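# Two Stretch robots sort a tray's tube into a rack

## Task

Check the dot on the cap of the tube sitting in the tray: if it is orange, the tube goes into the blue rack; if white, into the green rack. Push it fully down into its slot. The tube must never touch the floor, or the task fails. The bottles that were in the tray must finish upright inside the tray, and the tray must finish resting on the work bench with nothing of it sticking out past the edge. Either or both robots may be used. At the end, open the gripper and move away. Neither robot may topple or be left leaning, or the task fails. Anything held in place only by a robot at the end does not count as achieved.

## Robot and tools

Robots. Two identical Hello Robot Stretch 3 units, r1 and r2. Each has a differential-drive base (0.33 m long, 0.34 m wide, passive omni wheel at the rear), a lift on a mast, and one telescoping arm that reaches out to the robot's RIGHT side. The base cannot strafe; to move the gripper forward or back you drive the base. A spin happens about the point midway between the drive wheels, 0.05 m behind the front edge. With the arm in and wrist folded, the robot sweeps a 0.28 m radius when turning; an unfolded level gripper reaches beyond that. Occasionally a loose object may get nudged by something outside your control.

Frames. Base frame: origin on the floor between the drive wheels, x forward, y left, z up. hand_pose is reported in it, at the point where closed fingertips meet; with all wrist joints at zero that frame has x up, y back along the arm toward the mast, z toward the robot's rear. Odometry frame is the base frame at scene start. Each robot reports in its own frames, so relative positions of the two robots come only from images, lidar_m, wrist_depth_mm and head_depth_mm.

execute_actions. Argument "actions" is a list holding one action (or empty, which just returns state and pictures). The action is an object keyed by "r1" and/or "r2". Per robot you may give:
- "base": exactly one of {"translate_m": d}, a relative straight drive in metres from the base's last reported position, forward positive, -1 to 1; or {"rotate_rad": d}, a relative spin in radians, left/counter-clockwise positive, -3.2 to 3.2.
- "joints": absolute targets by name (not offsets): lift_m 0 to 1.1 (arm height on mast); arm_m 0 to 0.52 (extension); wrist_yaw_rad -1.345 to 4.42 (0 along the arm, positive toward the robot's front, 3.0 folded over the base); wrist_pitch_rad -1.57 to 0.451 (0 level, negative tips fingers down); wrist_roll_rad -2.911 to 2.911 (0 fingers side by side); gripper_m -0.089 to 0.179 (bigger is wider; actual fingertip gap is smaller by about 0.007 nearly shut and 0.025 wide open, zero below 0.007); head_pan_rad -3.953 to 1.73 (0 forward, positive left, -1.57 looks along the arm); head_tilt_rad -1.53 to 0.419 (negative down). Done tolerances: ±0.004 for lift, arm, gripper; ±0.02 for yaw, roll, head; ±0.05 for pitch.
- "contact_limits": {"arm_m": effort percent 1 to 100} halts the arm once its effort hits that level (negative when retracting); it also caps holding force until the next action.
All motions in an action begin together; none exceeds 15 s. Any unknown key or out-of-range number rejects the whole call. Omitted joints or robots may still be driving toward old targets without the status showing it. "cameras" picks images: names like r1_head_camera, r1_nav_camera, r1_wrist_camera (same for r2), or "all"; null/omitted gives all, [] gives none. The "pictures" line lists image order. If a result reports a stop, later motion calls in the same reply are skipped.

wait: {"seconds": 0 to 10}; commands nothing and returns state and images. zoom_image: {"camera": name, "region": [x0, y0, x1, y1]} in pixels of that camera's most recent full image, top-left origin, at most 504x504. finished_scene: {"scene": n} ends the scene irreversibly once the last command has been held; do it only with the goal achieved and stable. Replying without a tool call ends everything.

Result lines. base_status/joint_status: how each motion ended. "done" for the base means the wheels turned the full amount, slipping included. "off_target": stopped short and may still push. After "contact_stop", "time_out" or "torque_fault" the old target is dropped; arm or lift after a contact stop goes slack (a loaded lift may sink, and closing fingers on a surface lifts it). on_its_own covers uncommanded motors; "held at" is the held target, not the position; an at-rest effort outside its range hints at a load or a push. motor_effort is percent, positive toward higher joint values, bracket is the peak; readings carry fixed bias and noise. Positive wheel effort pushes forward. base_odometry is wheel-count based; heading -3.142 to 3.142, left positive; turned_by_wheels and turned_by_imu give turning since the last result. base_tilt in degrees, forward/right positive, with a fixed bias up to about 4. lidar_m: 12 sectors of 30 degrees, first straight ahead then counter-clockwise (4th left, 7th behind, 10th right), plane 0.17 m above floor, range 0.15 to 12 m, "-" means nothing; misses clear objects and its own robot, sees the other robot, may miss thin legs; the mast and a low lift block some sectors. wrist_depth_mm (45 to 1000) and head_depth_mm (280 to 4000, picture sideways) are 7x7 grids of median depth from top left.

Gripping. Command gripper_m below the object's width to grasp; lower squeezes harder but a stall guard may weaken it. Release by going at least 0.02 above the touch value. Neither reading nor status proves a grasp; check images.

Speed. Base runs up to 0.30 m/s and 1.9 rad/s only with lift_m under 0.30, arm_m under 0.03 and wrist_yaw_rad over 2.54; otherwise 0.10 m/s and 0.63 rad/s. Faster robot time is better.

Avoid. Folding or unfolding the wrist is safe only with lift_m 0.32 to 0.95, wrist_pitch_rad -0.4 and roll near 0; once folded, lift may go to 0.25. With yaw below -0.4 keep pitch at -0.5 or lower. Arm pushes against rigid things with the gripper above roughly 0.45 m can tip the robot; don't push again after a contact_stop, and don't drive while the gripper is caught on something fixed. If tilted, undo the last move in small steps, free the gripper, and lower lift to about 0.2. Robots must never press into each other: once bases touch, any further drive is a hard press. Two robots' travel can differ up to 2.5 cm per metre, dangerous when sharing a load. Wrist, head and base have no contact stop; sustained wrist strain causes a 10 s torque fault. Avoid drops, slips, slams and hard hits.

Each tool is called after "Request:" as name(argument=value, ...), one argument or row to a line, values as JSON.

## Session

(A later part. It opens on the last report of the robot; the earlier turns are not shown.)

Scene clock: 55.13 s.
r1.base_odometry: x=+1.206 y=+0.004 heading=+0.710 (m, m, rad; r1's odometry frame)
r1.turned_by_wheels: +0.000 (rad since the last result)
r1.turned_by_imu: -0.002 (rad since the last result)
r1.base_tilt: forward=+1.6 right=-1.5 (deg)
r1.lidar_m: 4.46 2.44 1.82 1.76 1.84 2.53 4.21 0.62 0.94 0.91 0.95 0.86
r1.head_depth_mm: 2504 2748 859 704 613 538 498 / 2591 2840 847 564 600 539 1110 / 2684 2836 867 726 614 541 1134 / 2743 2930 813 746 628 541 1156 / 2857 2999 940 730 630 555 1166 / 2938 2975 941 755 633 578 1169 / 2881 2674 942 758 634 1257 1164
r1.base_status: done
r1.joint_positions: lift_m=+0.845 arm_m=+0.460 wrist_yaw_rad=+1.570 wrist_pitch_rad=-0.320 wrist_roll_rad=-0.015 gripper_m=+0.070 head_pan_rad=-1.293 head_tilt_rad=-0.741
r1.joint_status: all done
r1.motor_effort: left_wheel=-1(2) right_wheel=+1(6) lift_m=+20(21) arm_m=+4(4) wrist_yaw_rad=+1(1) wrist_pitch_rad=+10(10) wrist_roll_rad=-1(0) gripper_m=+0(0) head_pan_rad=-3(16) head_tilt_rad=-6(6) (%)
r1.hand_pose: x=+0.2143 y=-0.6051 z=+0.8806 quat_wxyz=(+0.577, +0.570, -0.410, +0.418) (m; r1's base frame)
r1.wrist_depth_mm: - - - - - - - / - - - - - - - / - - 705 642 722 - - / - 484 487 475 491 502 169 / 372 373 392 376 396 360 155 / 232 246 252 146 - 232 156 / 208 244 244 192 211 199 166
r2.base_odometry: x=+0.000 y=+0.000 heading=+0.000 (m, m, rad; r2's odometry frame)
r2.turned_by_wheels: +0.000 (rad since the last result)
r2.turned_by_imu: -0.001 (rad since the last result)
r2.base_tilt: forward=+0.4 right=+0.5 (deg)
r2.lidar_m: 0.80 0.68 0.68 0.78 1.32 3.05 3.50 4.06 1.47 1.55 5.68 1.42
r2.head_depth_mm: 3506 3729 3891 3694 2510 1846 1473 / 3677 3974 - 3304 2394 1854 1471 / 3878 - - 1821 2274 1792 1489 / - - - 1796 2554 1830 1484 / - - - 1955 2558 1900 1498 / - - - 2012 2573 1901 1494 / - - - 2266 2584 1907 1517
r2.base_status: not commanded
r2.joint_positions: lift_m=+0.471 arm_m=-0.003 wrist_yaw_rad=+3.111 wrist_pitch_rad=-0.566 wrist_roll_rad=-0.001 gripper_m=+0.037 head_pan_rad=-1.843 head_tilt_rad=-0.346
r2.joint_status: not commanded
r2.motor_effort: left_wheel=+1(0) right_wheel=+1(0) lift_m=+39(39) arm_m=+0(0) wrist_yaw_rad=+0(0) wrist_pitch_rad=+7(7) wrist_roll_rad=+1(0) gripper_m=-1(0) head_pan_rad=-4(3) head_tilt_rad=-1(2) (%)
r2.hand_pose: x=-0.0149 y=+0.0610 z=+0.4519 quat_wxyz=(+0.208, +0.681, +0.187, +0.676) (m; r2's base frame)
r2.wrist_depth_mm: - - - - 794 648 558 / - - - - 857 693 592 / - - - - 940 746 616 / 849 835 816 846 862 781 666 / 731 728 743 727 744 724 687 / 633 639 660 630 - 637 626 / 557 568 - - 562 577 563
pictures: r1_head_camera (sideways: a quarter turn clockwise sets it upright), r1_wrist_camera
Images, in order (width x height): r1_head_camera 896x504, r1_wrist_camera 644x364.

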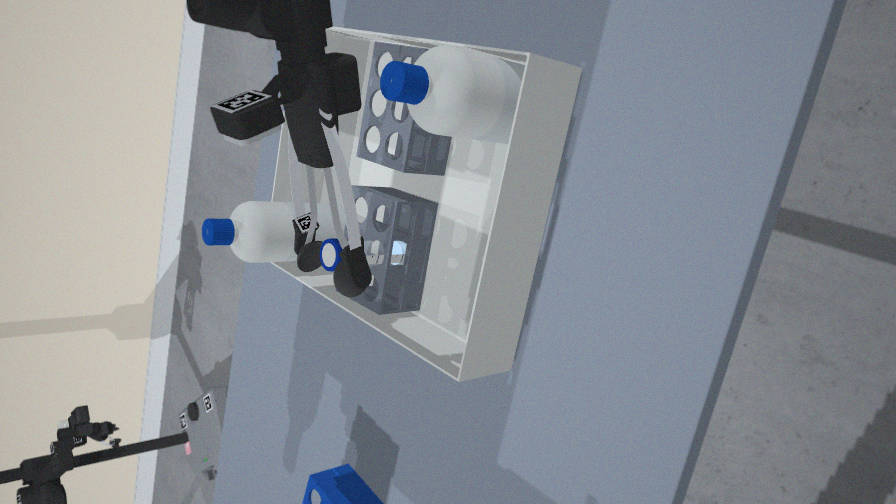

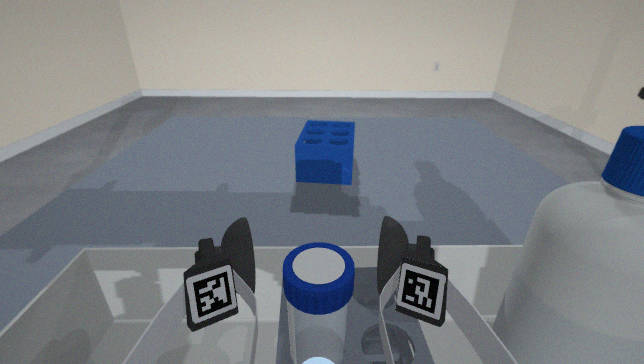

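Request:
execute_actions(
  actions=[
    {"r1":{"base":{"translate_m":-0.008},"joints":{"lift_m":0.826}}},
  ],
  cameras=["r1_wrist_camera"],
)

Request:
execute_actions(
  actions=[
    {"r1":{"joints":{"gripper_m":0.009}}},
  ],
  cameras=["r1_wrist_camera"],
)

Request:
execute_actions(
  actions=[
    {"r1":{"joints":{"lift_m":0.95}},"r2":{"joints":{"head_pan_rad":-1.65}}},
  ],
  cameras=["r1_head_camera","r1_wrist_camera"],
)

Scene clock: 65.70 s.
r1.base_odometry: x=+1.200 y=-0.002 heading=+0.710 (m, m, rad; r1's odometry frame)
r1.turned_by_wheels: +0.000 (rad since the last result)
r1.turned_by_imu: -0.001 (rad since the last result)
r1.base_tilt: forward=+1.7 right=-1.5 (deg)
r1.lidar_m: 4.47 2.43 1.82 1.76 1.84 2.53 4.20 0.61 0.94 0.91 0.95 0.87
r1.head_depth_mm: 2524 2739 859 724 622 536 499 / 2594 2835 864 558 600 540 1113 / 2675 2840 883 724 614 539 1131 / 2741 2929 822 744 630 541 1157 / 2824 3002 939 730 632 556 1159 / 2950 3024 936 737 634 577 1174 / 2872 2611 943 761 635 1251 1173
r1.base_status: done
r1.joint_positions: lift_m=+0.826 arm_m=+0.460 wrist_yaw_rad=+1.570 wrist_pitch_rad=-0.319 wrist_roll_rad=-0.015 gripper_m=+0.070 head_pan_rad=-1.293 head_tilt_rad=-0.741
r1.joint_status: all done
r1.motor_effort: left_wheel=-1(5) right_wheel=+1(5) lift_m=+20(27) arm_m=+4(4) wrist_yaw_rad=+0(0) wrist_pitch_rad=+10(10) wrist_roll_rad=-1(1) gripper_m=+0(0) head_pan_rad=-3(3) head_tilt_rad=-6(6) (%)
r1.hand_pose: x=+0.2143 y=-0.6051 z=+0.8616 quat_wxyz=(+0.577, +0.570, -0.410, +0.418) (m; r1's base frame)
r1.wrist_depth_mm: - - - - - - - / - - - - - - - / - 783 642 523 657 - - / - 449 452 450 451 452 156 / 341 240 242 149 243 239 154 / 208 255 258 196 - 214 162 / 208 230 223 164 170 202 175
r2.base_odometry: x=+0.000 y=+0.000 heading=+0.000 (m, m, rad; r2's odometry frame)
r2.turned_by_wheels: +0.000 (rad since the last result)
r2.turned_by_imu: -0.001 (rad since the last result)
r2.base_tilt: forward=+0.4 right=+0.5 (deg)
r2.lidar_m: 0.80 0.68 0.68 0.78 1.32 3.05 3.51 4.06 1.47 1.56 5.72 1.42
r2.head_depth_mm: 3531 3749 3907 3812 2445 1838 1475 / 3689 3902 - 3370 2383 1854 1473 / 3902 - - 1835 2309 1795 1486 / - - - 1805 2540 1819 1479 / - - - 1972 2561 1879 1499 / - - - 2010 2596 1888 1502 / - - - 2303 2559 1902 1508
r2.base_status: not commanded
r2.joint_positions: lift_m=+0.471 arm_m=-0.003 wrist_yaw_rad=+3.111 wrist_pitch_rad=-0.566 wrist_roll_rad=-0.001 gripper_m=+0.037 head_pan_rad=-1.843 head_tilt_rad=-0.346
r2.joint_status: not commanded
r2.motor_effort: left_wheel=+1(1) right_wheel=+0(0) lift_m=+40(39) arm_m=+0(1) wrist_yaw_rad=-1(1) wrist_pitch_rad=+6(7) wrist_roll_rad=+0(0) gripper_m=+0(0) head_pan_rad=-4(3) head_tilt_rad=-1(2) (%)
r2.hand_pose: x=-0.0149 y=+0.0610 z=+0.4519 quat_wxyz=(+0.208, +0.681, +0.187, +0.676) (m; r2's base frame)
r2.wrist_depth_mm: - - - - 775 658 557 / - - - - 883 692 590 / - - - - 917 749 629 / 842 832 858 862 840 790 651 / 714 722 719 731 727 704 685 / 647 641 664 651 - 640 651 / 568 568 - - 554 573 568
pictures: r1_wrist_camera
Images, in order (width x height): r1_wrist_camera 644x364.

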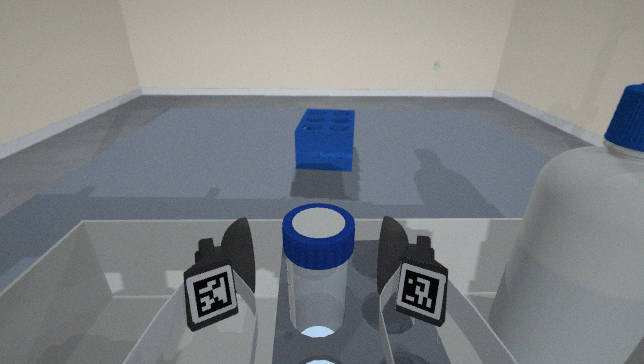

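Scene clock: 66.80 s.
r1.base_odometry: x=+1.200 y=-0.002 heading=+0.710 (m, m, rad; r1's odometry frame)
r1.turned_by_wheels: +0.000 (rad since the last result)
r1.turned_by_imu: +0.000 (rad since the last result)
r1.base_tilt: forward=+1.7 right=-1.4 (deg)
r1.lidar_m: 4.47 2.45 1.82 1.76 1.83 2.54 4.19 0.61 0.95 0.91 0.95 0.87
r1.head_depth_mm: 2524 2754 859 722 624 538 498 / 2614 2792 867 558 601 538 1115 / 2696 2834 879 726 612 540 1134 / 2743 2904 812 745 630 541 1160 / 2867 2954 936 730 630 555 1165 / 2904 3030 941 737 633 577 1163 / 2812 2653 940 757 635 1260 1168
r1.base_status: not commanded
r1.joint_positions: lift_m=+0.826 arm_m=+0.460 wrist_yaw_rad=+1.570 wrist_pitch_rad=-0.319 wrist_roll_rad=-0.015 gripper_m=+0.010 head_pan_rad=-1.293 head_tilt_rad=-0.741
r1.joint_status: all done
r1.motor_effort: left_wheel=-2(1) right_wheel=+1(1) lift_m=+20(20) arm_m=+4(5) wrist_yaw_rad=+0(0) wrist_pitch_rad=+10(10) wrist_roll_rad=+0(0) gripper_m=-12(86) head_pan_rad=-3(3) head_tilt_rad=-6(6) (%)
r1.hand_pose: x=+0.2143 y=-0.6051 z=+0.8616 quat_wxyz=(+0.577, +0.570, -0.410, +0.418) (m; r1's base frame)
r1.wrist_depth_mm: - - - - - - - / - - - - - - - / - 783 650 531 651 - - / - 439 449 456 456 457 156 / 337 240 242 144 245 240 154 / 209 254 255 196 262 214 162 / 207 230 224 165 165 211 175
r2.base_odometry: x=+0.000 y=+0.000 heading=+0.000 (m, m, rad; r2's odometry frame)
r2.turned_by_wheels: +0.000 (rad since the last result)
r2.turned_by_imu: +0.000 (rad since the last result)
r2.base_tilt: forward=+0.4 right=+0.5 (deg)
r2.lidar_m: 0.80 0.68 0.68 0.78 1.32 3.06 3.52 4.05 1.47 1.55 5.66 1.42
r2.head_depth_mm: 3536 3740 3983 3863 2482 1849 1465 / 3690 3927 - 3336 2406 1867 1480 / 3898 - - 1818 2290 1808 1499 / - - - 1803 2553 1828 1492 / - - - 1985 2564 1880 1504 / - - - 2018 2596 1891 1509 / - - - 2284 2603 1900 1520
r2.base_status: not commanded
r2.joint_positions: lift_m=+0.471 arm_m=-0.003 wrist_yaw_rad=+3.111 wrist_pitch_rad=-0.566 wrist_roll_rad=-0.001 gripper_m=+0.037 head_pan_rad=-1.843 head_tilt_rad=-0.346
r2.joint_status: not commanded
r2.motor_effort: left_wheel=+1(0) right_wheel=+0(0) lift_m=+39(39) arm_m=+0(0) wrist_yaw_rad=+0(0) wrist_pitch_rad=+6(7) wrist_roll_rad=+1(0) gripper_m=-1(1) head_pan_rad=-4(3) head_tilt_rad=-2(1) (%)
r2.hand_pose: x=-0.0149 y=+0.0610 z=+0.4519 quat_wxyz=(+0.208, +0.681, +0.187, +0.676) (m; r2's base frame)
r2.wrist_depth_mm: - - - - 793 665 559 / - - - - 863 693 595 / - - - - 900 739 623 / 857 850 852 845 840 784 668 / 730 715 736 732 744 728 689 / 637 642 657 628 - 641 635 / 576 567 - - 563 578 569
pictures: r1_wrist_camera
Images, in order (width x height): r1_wrist_camera 644x364.

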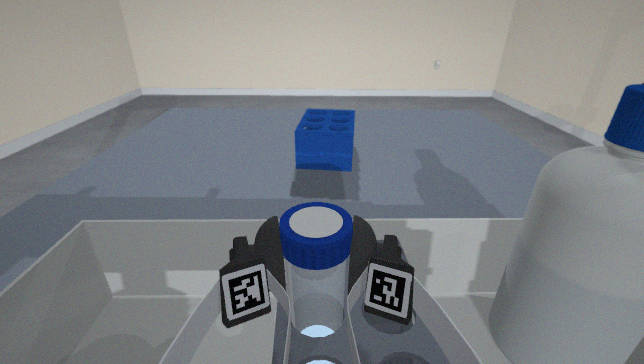

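Scene clock: 68.77 s.
r1.base_odometry: x=+1.200 y=-0.002 heading=+0.710 (m, m, rad; r1's odometry frame)
r1.turned_by_wheels: +0.000 (rad since the last result)
r1.turned_by_imu: -0.001 (rad since the last result)
r1.base_tilt: forward=+1.7 right=-1.5 (deg)
r1.lidar_m: 4.48 2.45 1.82 1.76 1.84 2.53 4.19 0.61 0.94 0.91 0.95 0.87
r1.head_depth_mm: 2526 2723 872 723 623 537 498 / 2554 2849 871 558 602 538 1108 / 2672 2927 879 726 612 540 1148 / 2724 2969 813 746 627 541 1162 / 2825 3062 933 729 632 553 1161 / 2916 3034 941 737 635 579 1170 / 2845 2663 939 758 636 1254 1166
r1.base_status: not commanded
r1.joint_positions: lift_m=+0.950 arm_m=+0.460 wrist_yaw_rad=+1.570 wrist_pitch_rad=-0.319 wrist_roll_rad=-0.015 gripper_m=+0.010 head_pan_rad=-1.293 head_tilt_rad=-0.741
r1.joint_status: all done
r1.motor_effort: left_wheel=-1(2) right_wheel=+1(1) lift_m=+32(34) arm_m=+4(4) wrist_yaw_rad=+0(0) wrist_pitch_rad=+10(10) wrist_roll_rad=+0(0) gripper_m=-12(12) head_pan_rad=-3(3) head_tilt_rad=-6(6) (%)
r1.hand_pose: x=+0.2143 y=-0.6051 z=+0.9851 quat_wxyz=(+0.577, +0.570, -0.410, +0.418) (m; r1's base frame)
r1.wrist_depth_mm: - - - - - - - / - - - - - - - / - - - - - - - / - - 716 664 712 - - / - 545 557 144 555 551 - / - 439 454 423 458 443 478 / 371 369 298 293 307 223 217
r2.base_odometry: x=+0.000 y=+0.000 heading=+0.000 (m, m, rad; r2's odometry frame)
r2.turned_by_wheels: +0.000 (rad since the last result)
r2.turned_by_imu: +0.000 (rad since the last result)
r2.base_tilt: forward=+0.4 right=+0.5 (deg)
r2.lidar_m: 0.80 0.68 0.68 0.78 1.33 3.05 3.49 4.05 1.47 1.56 5.65 1.42
r2.head_depth_mm: 3775 3937 - 1888 2371 1851 1474 / 3933 - - 1737 2276 1738 1469 / - - - 1923 2545 1832 1473 / - - 2343 1988 2549 1862 1493 / - - - 3058 2440 1909 1507 / - - - 3476 2470 1898 1504 / - - - 3543 2612 1908 1504
r2.base_status: not commanded
r2.joint_positions: lift_m=+0.471 arm_m=-0.003 wrist_yaw_rad=+3.111 wrist_pitch_rad=-0.566 wrist_roll_rad=-0.001 gripper_m=+0.037 head_pan_rad=-1.657 head_tilt_rad=-0.346
r2.joint_status: all done
r2.motor_effort: left_wheel=+1(1) right_wheel=-1(0) lift_m=+39(39) arm_m=-1(0) wrist_yaw_rad=-1(1) wrist_pitch_rad=+6(7) wrist_roll_rad=+1(0) gripper_m=+0(0) head_pan_rad=+4(22) head_tilt_rad=-1(2) (%)
r2.hand_pose: x=-0.0149 y=+0.0610 z=+0.4519 quat_wxyz=(+0.208, +0.681, +0.187, +0.676) (m; r2's base frame)
r2.wrist_depth_mm: - - - - 777 651 556 / - - - - 850 698 587 / - - - - 918 738 627 / 852 849 846 820 825 809 667 / 736 720 710 718 736 730 686 / 638 642 653 628 - 635 643 / 568 572 - - 556 559 568
pictures: r1_head_camera (sideways: a quarter turn clockwise sets it upright), r1_wrist_camera
Images, in order (width x height): r1_head_camera 896x504, r1_wrist_camera 644x364.

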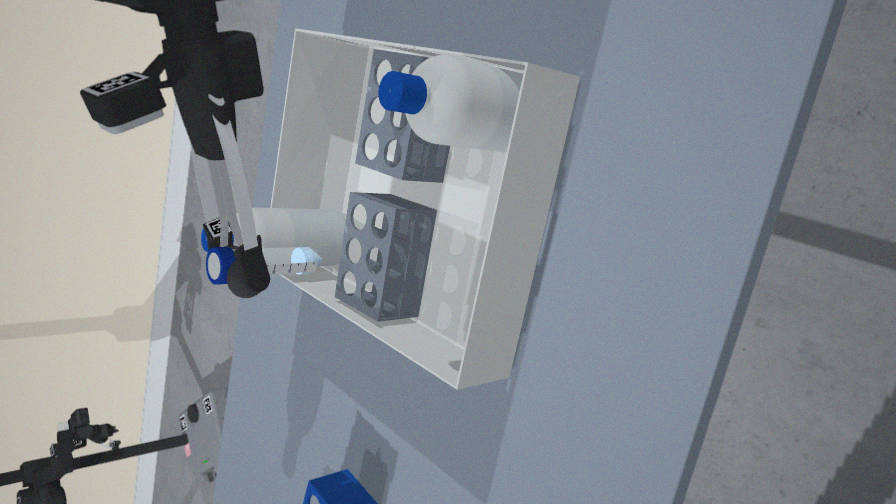

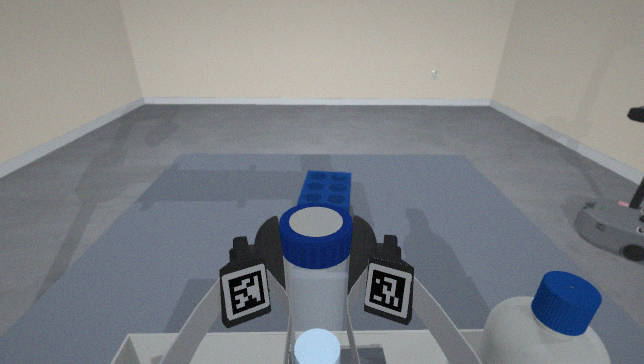

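Request:
execute_actions(
  actions=[
    {"r1":{"base":{"translate_m":-0.57}}},
  ],
  cameras=["r1_head_camera"],
)

Request:
execute_actions(
  actions=[
    {"r1":{"joints":{"lift_m":0.895}}},
  ],
  cameras=["r1_head_camera","r1_wrist_camera","r2_head_camera"],
)

Scene clock: 83.17 s.
r1.base_odometry: x=+0.767 y=-0.373 heading=+0.710 (m, m, rad; r1's odometry frame)
r1.turned_by_wheels: +0.000 (rad since the last result)
r1.turned_by_imu: -0.003 (rad since the last result)
r1.base_tilt: forward=+1.7 right=-1.5 (deg)
r1.lidar_m: 1.42 2.44 1.83 1.77 1.85 2.55 3.65 3.80 3.09 0.26 0.94 1.30
r1.head_depth_mm: 2512 2674 917 764 670 1258 1135 / 2553 2854 922 745 626 538 615 / 2685 2888 924 729 627 538 1089 / 2729 2961 900 750 631 541 1156 / 2836 2992 942 754 633 555 1162 / 2924 2999 941 757 632 569 1163 / 3017 3016 908 761 639 1246 1161
r1.base_status: done
r1.joint_positions: lift_m=+0.950 arm_m=+0.460 wrist_yaw_rad=+1.570 wrist_pitch_rad=-0.319 wrist_roll_rad=-0.015 gripper_m=+0.010 head_pan_rad=-1.293 head_tilt_rad=-0.741
r1.joint_status: not commanded
r1.motor_effort: left_wheel=-1(4) right_wheel=+1(2) lift_m=+32(32) arm_m=+4(4) wrist_yaw_rad=+0(0) wrist_pitch_rad=+10(10) wrist_roll_rad=-1(1) gripper_m=-11(11) head_pan_rad=-3(3) head_tilt_rad=-6(6) (%)
r1.hand_pose: x=+0.2143 y=-0.6051 z=+0.9851 quat_wxyz=(+0.577, +0.570, -0.410, +0.418) (m; r1's base frame)
r1.wrist_depth_mm: - - - - - - - / - - - - - - - / - - - - 958 - - / - - 543 621 657 - - / - 539 545 144 554 545 - / - 440 453 427 459 441 - / 370 367 359 360 365 372 374
r2.base_odometry: x=+0.000 y=+0.000 heading=+0.000 (m, m, rad; r2's odometry frame)
r2.turned_by_wheels: +0.000 (rad since the last result)
r2.turned_by_imu: -0.002 (rad since the last result)
r2.base_tilt: forward=+0.4 right=+0.5 (deg)
r2.lidar_m: 0.80 0.68 0.68 0.78 1.32 3.04 3.50 4.03 1.47 1.55 5.68 1.42
r2.head_depth_mm: 3713 3946 - 1895 2382 1840 1470 / 3930 - - 1744 2293 1740 1470 / - - - 1923 2552 1836 1479 / - - - 1972 2553 1870 1479 / - - - 3044 2440 1897 1484 / - - - 3481 2467 1911 1505 / - - - 3553 2627 1913 1512
r2.base_status: not commanded
r2.joint_positions: lift_m=+0.471 arm_m=-0.003 wrist_yaw_rad=+3.111 wrist_pitch_rad=-0.566 wrist_roll_rad=-0.001 gripper_m=+0.037 head_pan_rad=-1.657 head_tilt_rad=-0.346
r2.joint_status: not commanded
r2.motor_effort: left_wheel=+1(1) right_wheel=+0(0) lift_m=+39(40) arm_m=-1(0) wrist_yaw_rad=+0(1) wrist_pitch_rad=+7(6) wrist_roll_rad=+0(0) gripper_m=+0(0) head_pan_rad=+4(4) head_tilt_rad=-2(2) (%)
r2.hand_pose: x=-0.0149 y=+0.0610 z=+0.4519 quat_wxyz=(+0.208, +0.681, +0.187, +0.676) (m; r2's base frame)
r2.wrist_depth_mm: - - - - 768 650 547 / - - - - 859 692 588 / - - - - 905 749 622 / 849 836 847 818 837 804 670 / 719 725 709 721 730 715 692 / 640 636 662 651 - 640 631 / 574 562 - - 567 579 566
pictures: r1_head_camera (sideways: a quarter turn clockwise sets it upright)
Images, in order (width x height): r1_head_camera 896x504.

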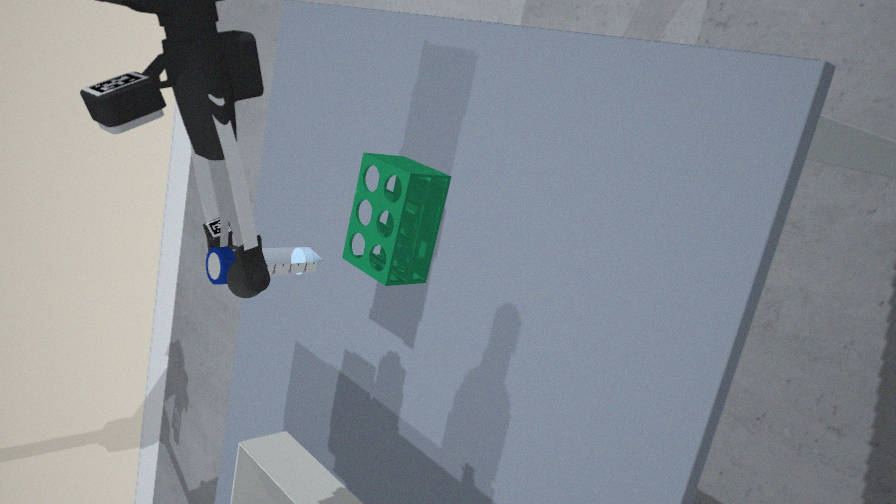

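Scene clock: 84.50 s.
r1.base_odometry: x=+0.767 y=-0.373 heading=+0.710 (m, m, rad; r1's odometry frame)
r1.turned_by_wheels: +0.000 (rad since the last result)
r1.turned_by_imu: +0.000 (rad since the last result)
r1.base_tilt: forward=+1.7 right=-1.6 (deg)
r1.lidar_m: 1.41 2.43 1.83 1.77 1.84 2.55 3.64 3.80 3.06 0.26 0.94 1.30
r1.head_depth_mm: 2507 2769 894 764 671 1257 1136 / 2617 2808 893 745 627 538 614 / 2671 2880 898 726 627 540 1095 / 2736 2960 814 748 630 542 1160 / 2825 2953 938 752 632 554 1163 / 2920 3073 942 757 632 568 1161 / 3001 3055 912 759 636 1248 1159
r1.base_status: not commanded
r1.joint_positions: lift_m=+0.895 arm_m=+0.460 wrist_yaw_rad=+1.570 wrist_pitch_rad=-0.319 wrist_roll_rad=-0.015 gripper_m=+0.010 head_pan_rad=-1.293 head_tilt_rad=-0.741
r1.joint_status: all done
r1.motor_effort: left_wheel=-1(1) right_wheel=+1(1) lift_m=+20(29) arm_m=+5(4) wrist_yaw_rad=+0(1) wrist_pitch_rad=+10(10) wrist_roll_rad=+0(0) gripper_m=-12(12) head_pan_rad=-3(4) head_tilt_rad=-6(6) (%)
r1.hand_pose: x=+0.2143 y=-0.6051 z=+0.9306 quat_wxyz=(+0.577, +0.570, -0.410, +0.418) (m; r1's base frame)
r1.wrist_depth_mm: - - - - - - - / - - - - - - - / - - 549 770 718 - - / - 594 520 518 525 612 - / - 451 467 143 461 461 - / 367 368 383 355 387 373 373 / 308 308 301 302 305 312 313
r2.base_odometry: x=+0.000 y=+0.000 heading=+0.000 (m, m, rad; r2's odometry frame)
r2.turned_by_wheels: +0.000 (rad since the last result)
r2.turned_by_imu: +0.000 (rad since the last result)
r2.base_tilt: forward=+0.4 right=+0.5 (deg)
r2.lidar_m: 0.80 0.68 0.68 0.78 1.33 3.05 3.50 4.04 1.48 1.56 5.69 1.43
r2.head_depth_mm: 3817 3923 - 1890 2379 1845 1488 / - - - 1732 2282 1740 1474 / - - - 1942 2529 1857 1490 / - - - 1993 2530 1877 1483 / - - - 3098 2446 1883 1496 / - - - 3509 2468 1913 1499 / - - - 3605 2576 1914 1514
r2.base_status: not commanded
r2.joint_positions: lift_m=+0.471 arm_m=-0.003 wrist_yaw_rad=+3.111 wrist_pitch_rad=-0.566 wrist_roll_rad=-0.001 gripper_m=+0.037 head_pan_rad=-1.657 head_tilt_rad=-0.346
r2.joint_status: not commanded
r2.motor_effort: left_wheel=+1(0) right_wheel=+0(0) lift_m=+39(40) arm_m=+0(0) wrist_yaw_rad=-1(1) wrist_pitch_rad=+7(7) wrist_roll_rad=+1(0) gripper_m=-1(0) head_pan_rad=+4(4) head_tilt_rad=-2(2) (%)
r2.hand_pose: x=-0.0149 y=+0.0610 z=+0.4519 quat_wxyz=(+0.208, +0.681, +0.187, +0.676) (m; r2's base frame)
r2.wrist_depth_mm: - - - - 786 649 552 / - - - - 856 698 590 / - - - - 923 743 628 / 840 850 821 870 861 801 652 / 747 733 736 734 748 737 691 / 629 644 660 640 - 632 642 / 576 572 - - 555 561 569
pictures: r1_head_camera (sideways: a quarter turn clockwise sets it upright), r1_wrist_camera, r2_head_camera (sideways: a quarter turn clockwise sets it upright)
Images, in order (width x height): r1_head_camera 896x504, r1_wrist_camera 644x364, r2_head_camera 896x504.

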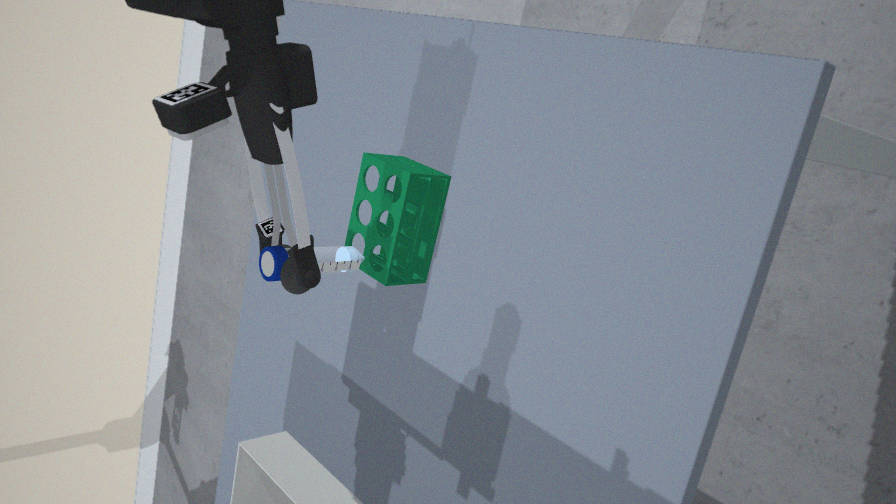

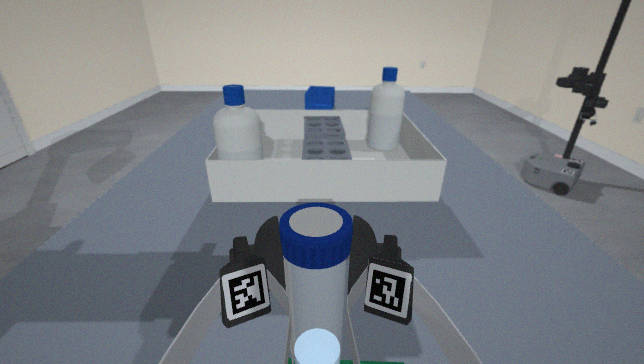

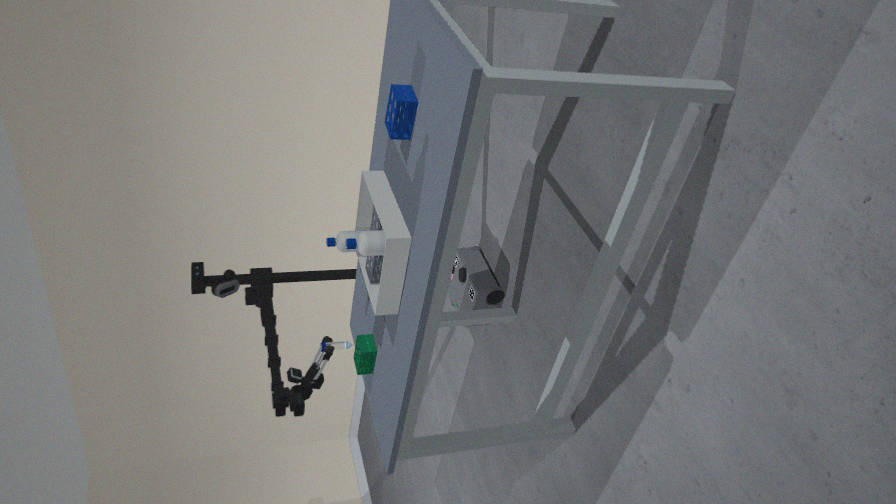

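Request:
execute_actions(
  actions=[
    {"r1":{"joints":{"lift_m":0.865}}},
  ],
  cameras=["r1_head_camera","r1_wrist_camera"],
)

Request:
zoom_image(
  camera="r1_head_camera",
  region=[260,150,480,310],
)

Scene clock: 90.30 s.
r1.base_odometry: x=+0.767 y=-0.373 heading=+0.710 (m, m, rad; r1's odometry frame)
r1.turned_by_wheels: +0.000 (rad since the last result)
r1.turned_by_imu: -0.001 (rad since the last result)
r1.base_tilt: forward=+1.7 right=-1.5 (deg)
r1.lidar_m: 1.41 2.44 1.83 1.77 1.84 2.54 3.63 3.77 3.07 0.26 0.94 1.30
r1.head_depth_mm: 2473 2741 887 765 669 1249 1129 / 2599 2834 866 743 626 538 616 / 2665 2892 894 729 628 540 1098 / 2747 2933 898 748 629 542 1159 / 2835 2971 940 752 632 554 1157 / 2938 3023 941 759 631 568 1163 / 3000 3024 913 756 635 1248 1167
r1.base_status: not commanded
r1.joint_positions: lift_m=+0.865 arm_m=+0.460 wrist_yaw_rad=+1.570 wrist_pitch_rad=-0.319 wrist_roll_rad=-0.015 gripper_m=+0.010 head_pan_rad=-1.293 head_tilt_rad=-0.741
r1.joint_status: all done
r1.motor_effort: left_wheel=-1(1) right_wheel=+1(1) lift_m=+20(22) arm_m=+5(4) wrist_yaw_rad=+0(0) wrist_pitch_rad=+10(10) wrist_roll_rad=+0(0) gripper_m=-12(12) head_pan_rad=-3(3) head_tilt_rad=-6(6) (%)
r1.hand_pose: x=+0.2143 y=-0.6051 z=+0.9006 quat_wxyz=(+0.577, +0.570, -0.410, +0.418) (m; r1's base frame)
r1.wrist_depth_mm: - - - - - - - / - - - - - - - / - - 495 644 696 - - / - 526 503 502 509 536 - / 414 403 417 144 411 411 415 / 328 331 340 318 343 331 334 / 276 277 268 207 265 280 277
r2.base_odometry: x=+0.000 y=+0.000 heading=+0.000 (m, m, rad; r2's odometry frame)
r2.turned_by_wheels: +0.000 (rad since the last result)
r2.turned_by_imu: -0.001 (rad since the last result)
r2.base_tilt: forward=+0.4 right=+0.5 (deg)
r2.lidar_m: 0.80 0.68 0.68 0.78 1.32 3.04 3.51 4.05 1.47 1.56 5.70 1.42
r2.head_depth_mm: 3699 3927 - 1894 2391 1848 1476 / 3967 - - 1741 2267 1752 1477 / - - - 1917 2542 1835 1492 / - - - 1983 2538 1871 1497 / - - - 3028 2426 1895 1487 / - - - 3448 2439 1890 1499 / - - - 3521 2594 1908 1527
r2.base_status: not commanded
r2.joint_positions: lift_m=+0.471 arm_m=-0.003 wrist_yaw_rad=+3.111 wrist_pitch_rad=-0.566 wrist_roll_rad=-0.001 gripper_m=+0.037 head_pan_rad=-1.657 head_tilt_rad=-0.346
r2.joint_status: not commanded
r2.motor_effort: left_wheel=+1(1) right_wheel=+0(0) lift_m=+39(40) arm_m=+0(0) wrist_yaw_rad=-1(0) wrist_pitch_rad=+7(7) wrist_roll_rad=+0(0) gripper_m=-1(0) head_pan_rad=+3(3) head_tilt_rad=-2(1) (%)
r2.hand_pose: x=-0.0149 y=+0.0610 z=+0.4519 quat_wxyz=(+0.208, +0.681, +0.187, +0.676) (m; r2's base frame)
r2.wrist_depth_mm: - - - - 793 649 553 / - - - - 850 689 584 / - - - - 932 740 623 / 823 842 844 827 855 793 655 / 727 724 722 724 741 735 682 / 640 644 659 643 - 632 626 / 564 565 - - 558 562 568
pictures: r1_head_camera (sideways: a quarter turn clockwise sets it upright), r1_wrist_camera
Images, in order (width x height): r1_head_camera 896x504, r1_wrist_camera 644x364.

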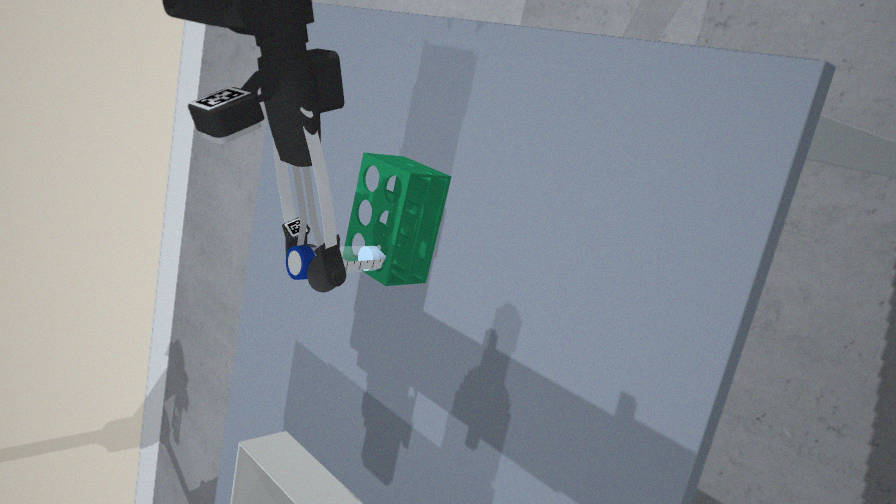

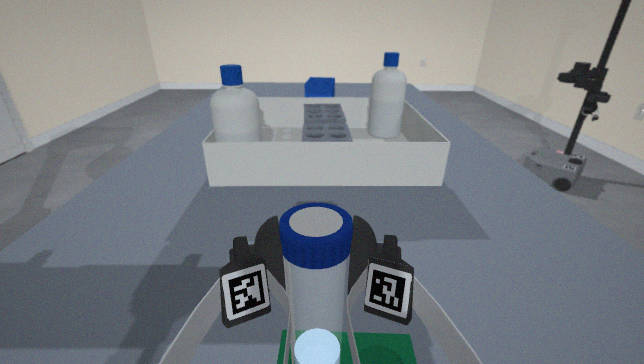

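Region (260, 150, 480, 310) of r1_head_camera's 896x504 image, scaled by 2.291, with more detail than that image has; it fills the top 367 rows of this view, and the rest is white.

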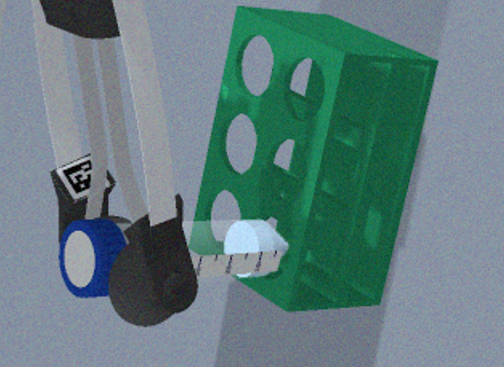

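Request:
execute_actions(
  actions=[
    {"r1":{"joints":{"lift_m":0.84}}},
  ],
  cameras=["r1_head_camera","r1_wrist_camera"],
)

Scene clock: 93.50 s.
r1.base_odometry: x=+0.767 y=-0.373 heading=+0.710 (m, m, rad; r1's odometry frame)
r1.turned_by_wheels: +0.000 (rad since the last result)
r1.turned_by_imu: -0.001 (rad since the last result)
r1.base_tilt: forward=+1.7 right=-1.4 (deg)
r1.lidar_m: 1.42 2.43 1.83 1.77 1.84 2.54 3.64 3.79 3.06 0.26 0.94 1.30
r1.head_depth_mm: 2505 2717 889 762 668 1257 1132 / 2570 2807 840 741 625 539 615 / 2636 2933 900 729 628 540 1097 / 2743 3004 969 746 629 540 1156 / 2815 3015 938 757 633 553 1158 / 2871 3008 940 755 633 567 1163 / 3024 3020 907 758 636 1250 1170
r1.base_status: not commanded
r1.joint_positions: lift_m=+0.840 arm_m=+0.460 wrist_yaw_rad=+1.570 wrist_pitch_rad=-0.319 wrist_roll_rad=-0.015 gripper_m=+0.010 head_pan_rad=-1.293 head_tilt_rad=-0.741
r1.joint_status: all done
r1.motor_effort: left_wheel=-1(1) right_wheel=+1(1) lift_m=+21(20) arm_m=+4(4) wrist_yaw_rad=+0(0) wrist_pitch_rad=+10(10) wrist_roll_rad=+0(0) gripper_m=-12(12) head_pan_rad=-3(3) head_tilt_rad=-6(5) (%)
r1.hand_pose: x=+0.2144 y=-0.6051 z=+0.8757 quat_wxyz=(+0.577, +0.570, -0.410, +0.418) (m; r1's base frame)
r1.wrist_depth_mm: - - - - - - - / - - - - - - - / - - 486 490 491 - - / - 475 479 485 478 487 - / 359 363 374 144 370 371 371 / 294 293 305 285 312 298 301 / 249 248 248 192 210 251 252
r2.base_odometry: x=+0.000 y=+0.000 heading=+0.000 (m, m, rad; r2's odometry frame)
r2.turned_by_wheels: +0.000 (rad since the last result)
r2.turned_by_imu: -0.001 (rad since the last result)
r2.base_tilt: forward=+0.4 right=+0.4 (deg)
r2.lidar_m: 0.80 0.68 0.68 0.78 1.33 3.05 3.52 4.05 1.47 1.55 5.65 1.42
r2.head_depth_mm: 3693 3962 - 1880 2370 1824 1467 / 3948 - - 1734 2305 1743 1470 / - - - 1938 2522 1843 1481 / - - - 1987 2541 1884 1480 / - - - 3043 2416 1901 1502 / - - - 3530 2466 1894 1511 / - - - 3542 2625 1918 1514
r2.base_status: not commanded
r2.joint_positions: lift_m=+0.471 arm_m=-0.003 wrist_yaw_rad=+3.111 wrist_pitch_rad=-0.566 wrist_roll_rad=-0.001 gripper_m=+0.037 head_pan_rad=-1.657 head_tilt_rad=-0.346
r2.joint_status: not commanded
r2.motor_effort: left_wheel=+1(2) right_wheel=+0(0) lift_m=+39(40) arm_m=-1(0) wrist_yaw_rad=-1(0) wrist_pitch_rad=+6(7) wrist_roll_rad=+1(0) gripper_m=+0(0) head_pan_rad=+4(4) head_tilt_rad=-1(1) (%)
r2.hand_pose: x=-0.0149 y=+0.0610 z=+0.4519 quat_wxyz=(+0.208, +0.681, +0.187, +0.676) (m; r2's base frame)
r2.wrist_depth_mm: - - - - 798 658 554 / - - - - 853 685 587 / - - - - 905 757 626 / 843 864 839 835 840 798 655 / 727 741 727 738 751 733 687 / 631 637 651 630 - 634 633 / 563 571 - - 562 566 573
pictures: r1_head_camera (sideways: a quarter turn clockwise sets it upright), r1_wrist_camera
Images, in order (width x height): r1_head_camera 896x504, r1_wrist_camera 644x364.

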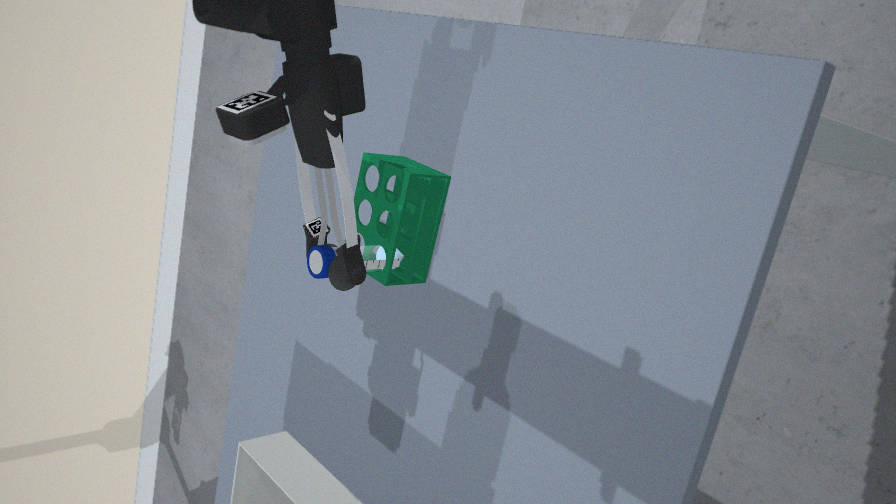

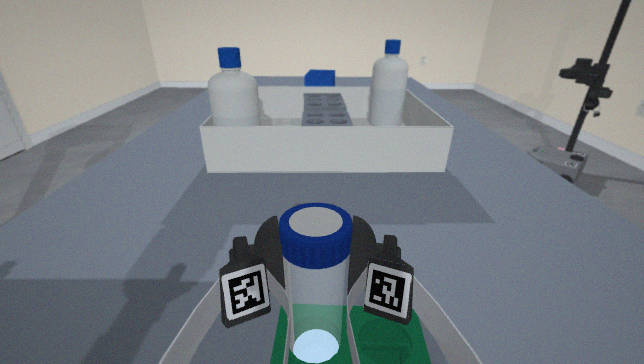

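Request:
execute_actions(
  actions=[
    {"r1":{"joints":{"lift_m":0.816}}},
  ],
  cameras=["r1_wrist_camera"],
)

Request:
execute_actions(
  actions=[
    {"r1":{"joints":{"gripper_m":0.07,"lift_m":0.822}}},
  ],
  cameras=["r1_wrist_camera"],
)

Request:
execute_actions(
  actions=[
    {"r1":{"joints":{"lift_m":0.92}}},
  ],
  cameras=[],
)

Request:
execute_actions(
  actions=[
    {"r1":{"base":{"translate_m":-0.2},"joints":{"arm_m":0.05,"head_pan_rad":-1.0}}},
  ],
  cameras=["r1_head_camera"],
)

Scene clock: 100.17 s.
r1.base_odometry: x=+0.767 y=-0.373 heading=+0.710 (m, m, rad; r1's odometry frame)
r1.turned_by_wheels: +0.000 (rad since the last result)
r1.turned_by_imu: -0.001 (rad since the last result)
r1.base_tilt: forward=+1.7 right=-1.5 (deg)
r1.lidar_m: 1.41 2.43 1.83 1.76 1.84 2.54 3.64 3.80 3.06 0.26 0.94 1.30
r1.head_depth_mm: 2497 2727 949 765 671 1259 1128 / 2572 2813 - 747 626 539 651 / 2629 2820 962 731 627 540 1096 / 2721 2932 964 733 628 541 1156 / 2823 3011 936 754 632 553 1164 / 2968 3016 939 758 632 569 1163 / 3004 3064 908 760 635 1253 1161
r1.base_status: not commanded
r1.joint_positions: lift_m=+0.816 arm_m=+0.460 wrist_yaw_rad=+1.570 wrist_pitch_rad=-0.299 wrist_roll_rad=-0.015 gripper_m=+0.010 head_pan_rad=-1.293 head_tilt_rad=-0.741
r1.joint_status: all done
r1.motor_effort: left_wheel=-2(2) right_wheel=+2(2) lift_m=+19(18) arm_m=+4(4) wrist_yaw_rad=-1(0) wrist_pitch_rad=-1(10) wrist_roll_rad=+0(0) gripper_m=-11(11) head_pan_rad=-3(3) head_tilt_rad=-6(5) (%)
r1.hand_pose: x=+0.2164 y=-0.6050 z=+0.8567 quat_wxyz=(+0.572, +0.565, -0.416, +0.424) (m; r1's base frame)
r1.wrist_depth_mm: - - - - - - - / - - 723 - - - - / - - 474 484 494 - - / - 451 453 457 460 457 - / 337 335 350 144 344 344 345 / 272 274 286 194 286 276 276 / 228 228 222 161 163 231 233
r2.base_odometry: x=+0.000 y=+0.000 heading=+0.000 (m, m, rad; r2's odometry frame)
r2.turned_by_wheels: +0.000 (rad since the last result)
r2.turned_by_imu: -0.001 (rad since the last result)
r2.base_tilt: forward=+0.4 right=+0.5 (deg)
r2.lidar_m: 0.80 0.68 0.68 0.78 1.33 3.05 3.51 4.05 1.47 1.55 5.67 1.42
r2.head_depth_mm: 3773 3912 - 1892 2382 1850 1472 / 3911 - - 1749 2288 1747 1479 / - - - 1930 2526 1851 1486 / - - - 1990 2598 1885 1489 / - - - 3068 2490 1903 1500 / - - - 3537 2475 1905 1502 / - - - 3585 2608 1913 1508
r2.base_status: not commanded
r2.joint_positions: lift_m=+0.471 arm_m=-0.003 wrist_yaw_rad=+3.111 wrist_pitch_rad=-0.566 wrist_roll_rad=-0.001 gripper_m=+0.037 head_pan_rad=-1.657 head_tilt_rad=-0.346
r2.joint_status: not commanded
r2.motor_effort: left_wheel=+0(1) right_wheel=+0(0) lift_m=+39(40) arm_m=+0(0) wrist_yaw_rad=-1(0) wrist_pitch_rad=+7(7) wrist_roll_rad=+1(1) gripper_m=+0(1) head_pan_rad=+4(4) head_tilt_rad=-1(1) (%)
r2.hand_pose: x=-0.0149 y=+0.0610 z=+0.4519 quat_wxyz=(+0.208, +0.681, +0.187, +0.676) (m; r2's base frame)
r2.wrist_depth_mm: - - - - 777 655 557 / - - - - 843 695 579 / - - - - 888 747 615 / 858 832 846 836 830 784 665 / 721 727 712 721 747 721 678 / 632 640 653 635 - 626 656 / 574 572 - - 558 567 572
pictures: r1_wrist_camera
Images, in order (width x height): r1_wrist_camera 644x364.

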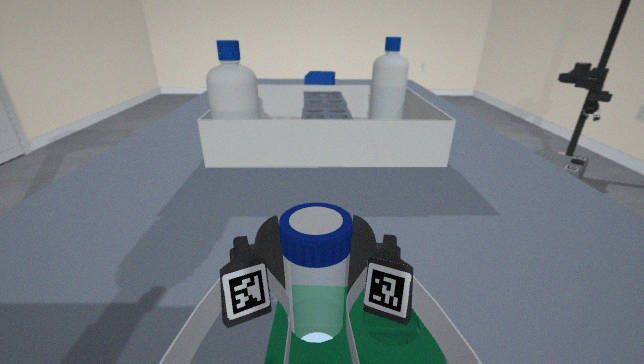

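Scene clock: 101.27 s.
r1.base_odometry: x=+0.767 y=-0.373 heading=+0.710 (m, m, rad; r1's odometry frame)
r1.turned_by_wheels: +0.000 (rad since the last result)
r1.turned_by_imu: +0.000 (rad since the last result)
r1.base_tilt: forward=+1.7 right=-1.5 (deg)
r1.lidar_m: 1.42 2.44 1.83 1.77 1.85 2.54 3.65 3.79 3.07 0.26 0.94 1.30
r1.head_depth_mm: 2504 2735 955 764 670 1257 1133 / 2585 2810 - 746 624 538 616 / 2653 2889 959 726 628 540 1096 / 2742 2927 967 731 627 541 1158 / 2862 2977 935 752 631 554 1159 / 2933 3036 940 759 633 568 1158 / 3022 3039 908 762 634 1252 1160
r1.base_status: not commanded
r1.joint_positions: lift_m=+0.822 arm_m=+0.460 wrist_yaw_rad=+1.570 wrist_pitch_rad=-0.314 wrist_roll_rad=-0.015 gripper_m=+0.070 head_pan_rad=-1.293 head_tilt_rad=-0.741
r1.joint_status: all done
r1.motor_effort: left_wheel=-2(2) right_wheel=+1(2) lift_m=+31(31) arm_m=+4(5) wrist_yaw_rad=+1(1) wrist_pitch_rad=+7(8) wrist_roll_rad=+0(0) gripper_m=+0(77) head_pan_rad=-3(3) head_tilt_rad=-5(6) (%)
r1.hand_pose: x=+0.2149 y=-0.6050 z=+0.8584 quat_wxyz=(+0.576, +0.569, -0.411, +0.420) (m; r1's base frame)
r1.wrist_depth_mm: - - - - - - - / - - 742 - 698 - - / - 712 477 481 492 - - / - 440 444 444 451 456 - / 334 338 356 147 357 341 346 / 272 274 274 196 - 276 278 / 228 228 223 164 185 232 233
r2.base_odometry: x=+0.000 y=+0.000 heading=+0.000 (m, m, rad; r2's odometry frame)
r2.turned_by_wheels: +0.000 (rad since the last result)
r2.turned_by_imu: +0.000 (rad since the last result)
r2.base_tilt: forward=+0.5 right=+0.5 (deg)
r2.lidar_m: 0.80 0.68 0.68 0.78 1.33 3.05 3.49 4.03 1.48 1.55 5.66 1.42
r2.head_depth_mm: 3765 3937 - 1867 2370 1846 1471 / 3937 - - 1738 2287 1719 1474 / - - - 1944 2510 1825 1475 / - - - 1990 2556 1882 1495 / - - - 3037 2449 1873 1496 / - - - 3481 2472 1901 1502 / - - - 3534 2588 1919 1513
r2.base_status: not commanded
r2.joint_positions: lift_m=+0.471 arm_m=-0.003 wrist_yaw_rad=+3.111 wrist_pitch_rad=-0.566 wrist_roll_rad=-0.001 gripper_m=+0.037 head_pan_rad=-1.657 head_tilt_rad=-0.346
r2.joint_status: not commanded
r2.motor_effort: left_wheel=+1(0) right_wheel=+0(0) lift_m=+39(40) arm_m=+0(0) wrist_yaw_rad=+0(0) wrist_pitch_rad=+7(7) wrist_roll_rad=+0(1) gripper_m=+0(1) head_pan_rad=+4(4) head_tilt_rad=-2(1) (%)
r2.hand_pose: x=-0.0149 y=+0.0610 z=+0.4519 quat_wxyz=(+0.208, +0.681, +0.187, +0.676) (m; r2's base frame)
r2.wrist_depth_mm: - - - - 788 640 551 / - - - - 862 699 598 / - - - - 932 746 624 / 854 837 869 848 841 796 665 / 729 730 721 735 733 728 701 / 634 644 648 636 - 628 632 / 572 564 - - 571 567 583
pictures: r1_wrist_camera
Images, in order (width x height): r1_wrist_camera 644x364.

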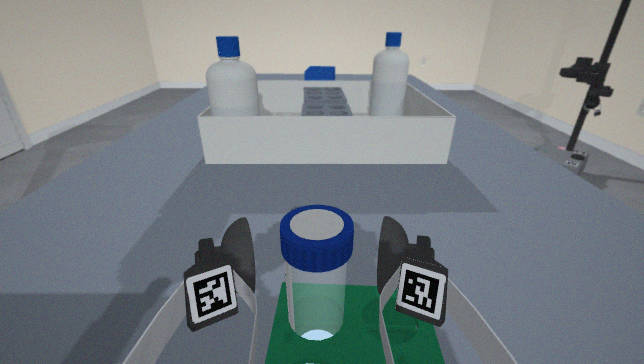

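Scene clock: 103.00 s.
r1.base_odometry: x=+0.767 y=-0.373 heading=+0.710 (m, m, rad; r1's odometry frame)
r1.turned_by_wheels: +0.000 (rad since the last result)
r1.turned_by_imu: +0.000 (rad since the last result)
r1.base_tilt: forward=+1.7 right=-1.4 (deg)
r1.lidar_m: 1.42 2.44 1.83 1.77 1.85 2.55 3.63 3.79 3.09 0.26 0.94 1.30
r1.head_depth_mm: 2490 2724 923 765 669 1258 1131 / 2561 - 895 744 625 537 616 / 2652 2885 896 729 629 541 1095 / 2743 2968 906 732 629 541 1155 / 2811 2997 935 750 631 555 1164 / 2911 2986 942 757 633 568 1171 / 2988 2963 909 758 634 1255 1162
r1.base_status: not commanded
r1.joint_positions: lift_m=+0.920 arm_m=+0.460 wrist_yaw_rad=+1.570 wrist_pitch_rad=-0.315 wrist_roll_rad=-0.015 gripper_m=+0.070 head_pan_rad=-1.293 head_tilt_rad=-0.741
r1.joint_status: all done
r1.motor_effort: left_wheel=-2(2) right_wheel=+1(1) lift_m=+31(31) arm_m=+4(4) wrist_yaw_rad=-1(0) wrist_pitch_rad=+7(8) wrist_roll_rad=-1(0) gripper_m=+0(0) head_pan_rad=-3(3) head_tilt_rad=-6(6) (%)
r1.hand_pose: x=+0.2148 y=-0.6050 z=+0.9562 quat_wxyz=(+0.576, +0.569, -0.411, +0.419) (m; r1's base frame)
r1.wrist_depth_mm: - - - - - - - / - - - - - - - / - - 805 803 810 - - / - 733 531 531 538 - - / - 505 523 505 526 494 - / 407 398 408 404 - 406 412 / 337 336 326 340 340 341 342
r2.base_odometry: x=+0.000 y=+0.000 heading=+0.000 (m, m, rad; r2's odometry frame)
r2.turned_by_wheels: +0.000 (rad since the last result)
r2.turned_by_imu: +0.000 (rad since the last result)
r2.base_tilt: forward=+0.4 right=+0.5 (deg)
r2.lidar_m: 0.80 0.68 0.68 0.78 1.33 3.04 3.50 4.05 1.47 1.56 5.66 1.42
r2.head_depth_mm: 3746 3939 - 1890 2349 1855 1477 / - - - 1728 2259 1729 1476 / - - - 1918 2533 1828 1487 / - - - 1994 2538 1881 1494 / - - - 3100 2460 1889 1498 / - - - 3479 2456 1904 1513 / - - - 3572 2590 1914 1514
r2.base_status: not commanded
r2.joint_positions: lift_m=+0.471 arm_m=-0.003 wrist_yaw_rad=+3.111 wrist_pitch_rad=-0.566 wrist_roll_rad=-0.001 gripper_m=+0.037 head_pan_rad=-1.657 head_tilt_rad=-0.346
r2.joint_status: not commanded
r2.motor_effort: left_wheel=+0(0) right_wheel=+0(0) lift_m=+39(40) arm_m=+0(0) wrist_yaw_rad=-1(1) wrist_pitch_rad=+6(7) wrist_roll_rad=+0(0) gripper_m=+0(0) head_pan_rad=+3(4) head_tilt_rad=-1(2) (%)
r2.hand_pose: x=-0.0149 y=+0.0610 z=+0.4519 quat_wxyz=(+0.208, +0.681, +0.187, +0.676) (m; r2's base frame)
r2.wrist_depth_mm: - - - - 771 645 558 / - - - - 866 708 591 / - - - - 936 723 644 / 846 837 827 848 840 768 652 / 723 732 732 723 743 730 681 / 632 649 657 637 - 632 642 / 572 580 - - 558 571 576
pictures: none
No camera images: the call's "cameras" was empty. Leave "cameras" out to get every camera's image.

Scene clock: 107.20 s.
r1.base_odometry: x=+0.616 y=-0.503 heading=+0.710 (m, m, rad; r1's odometry frame)
r1.turned_by_wheels: +0.000 (rad since the last result)
r1.turned_by_imu: -0.001 (rad since the last result)
r1.base_tilt: forward=+1.6 right=-1.5 (deg)
r1.lidar_m: 1.61 2.48 1.83 1.77 1.84 2.54 3.44 3.58 3.07 0.91 0.31 1.30
r1.head_depth_mm: 2665 2802 921 809 1521 - 1149 / 2790 2927 924 758 - - 1154 / 3002 2976 926 752 658 1239 1155 / 3195 2975 846 750 617 577 1004 / 3412 1242 936 755 632 1274 1159 / 3613 1133 946 757 649 1291 1166 / 3843 1133 915 759 686 1333 1163
r1.base_status: done
r1.joint_positions: lift_m=+0.920 arm_m=+0.050 wrist_yaw_rad=+1.570 wrist_pitch_rad=-0.315 wrist_roll_rad=-0.015 gripper_m=+0.070 head_pan_rad=-1.007 head_tilt_rad=-0.741
r1.joint_status: all done
r1.motor_effort: left_wheel=-1(6) right_wheel=+1(5) lift_m=+32(32) arm_m=-4(3) wrist_yaw_rad=+0(0) wrist_pitch_rad=+7(7) wrist_roll_rad=+0(1) gripper_m=+0(1) head_pan_rad=+1(18) head_tilt_rad=-5(6) (%)
r1.hand_pose: x=+0.2148 y=-0.1955 z=+0.9562 quat_wxyz=(+0.576, +0.569, -0.411, +0.419) (m; r1's base frame)
r1.wrist_depth_mm: - - - - - - - / - - - - - - - / - - - - 753 818 - / - - - - 665 667 666 / - - - - 527 502 487 / - - - - - 411 404 / - - - - 340 343 345
r2.base_odometry: x=+0.000 y=+0.000 heading=+0.000 (m, m, rad; r2's odometry frame)
r2.turned_by_wheels: +0.000 (rad since the last result)
r2.turned_by_imu: -0.001 (rad since the last result)
r2.base_tilt: forward=+0.4 right=+0.5 (deg)
r2.lidar_m: 0.80 0.68 0.68 0.78 1.33 3.04 3.50 4.06 1.47 1.56 5.69 1.42
r2.head_depth_mm: 3797 3936 - 1875 2393 1847 1464 / - - - 1727 2277 1737 1483 / - - - 1925 2517 1831 1487 / - - - 1987 2553 1870 1489 / - - 3232 3033 2464 1891 1499 / - - - 3516 2449 1913 1515 / - - - 3538 2593 1917 1506
r2.base_status: not commanded
r2.joint_positions: lift_m=+0.471 arm_m=-0.003 wrist_yaw_rad=+3.111 wrist_pitch_rad=-0.566 wrist_roll_rad=-0.001 gripper_m=+0.037 head_pan_rad=-1.657 head_tilt_rad=-0.346
r2.joint_status: not commanded
r2.motor_effort: left_wheel=+0(0) right_wheel=+0(0) lift_m=+39(40) arm_m=+0(0) wrist_yaw_rad=-1(0) wrist_pitch_rad=+6(6) wrist_roll_rad=+1(1) gripper_m=+0(1) head_pan_rad=+4(4) head_tilt_rad=-2(2) (%)
r2.hand_pose: x=-0.0149 y=+0.0610 z=+0.4519 quat_wxyz=(+0.208, +0.681, +0.187, +0.676) (m; r2's base frame)
r2.wrist_depth_mm: - - - - 786 646 563 / - - - - 860 697 584 / - - - - 933 744 627 / 861 824 846 861 826 797 661 / 724 714 715 715 732 734 683 / 637 639 650 646 - 640 642 / 573 571 - - 557 568 566
pictures: r1_head_camera (sideways: a quarter turn clockwise sets it upright)
Images, in order (width x height): r1_head_camera 896x504.

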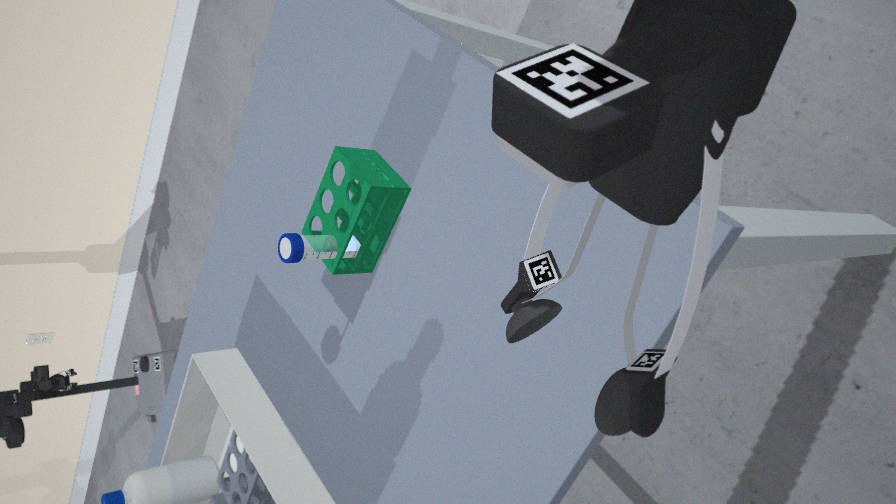

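Request:
finished_scene(
  scene=2,
)

The scene is finished: the task was done.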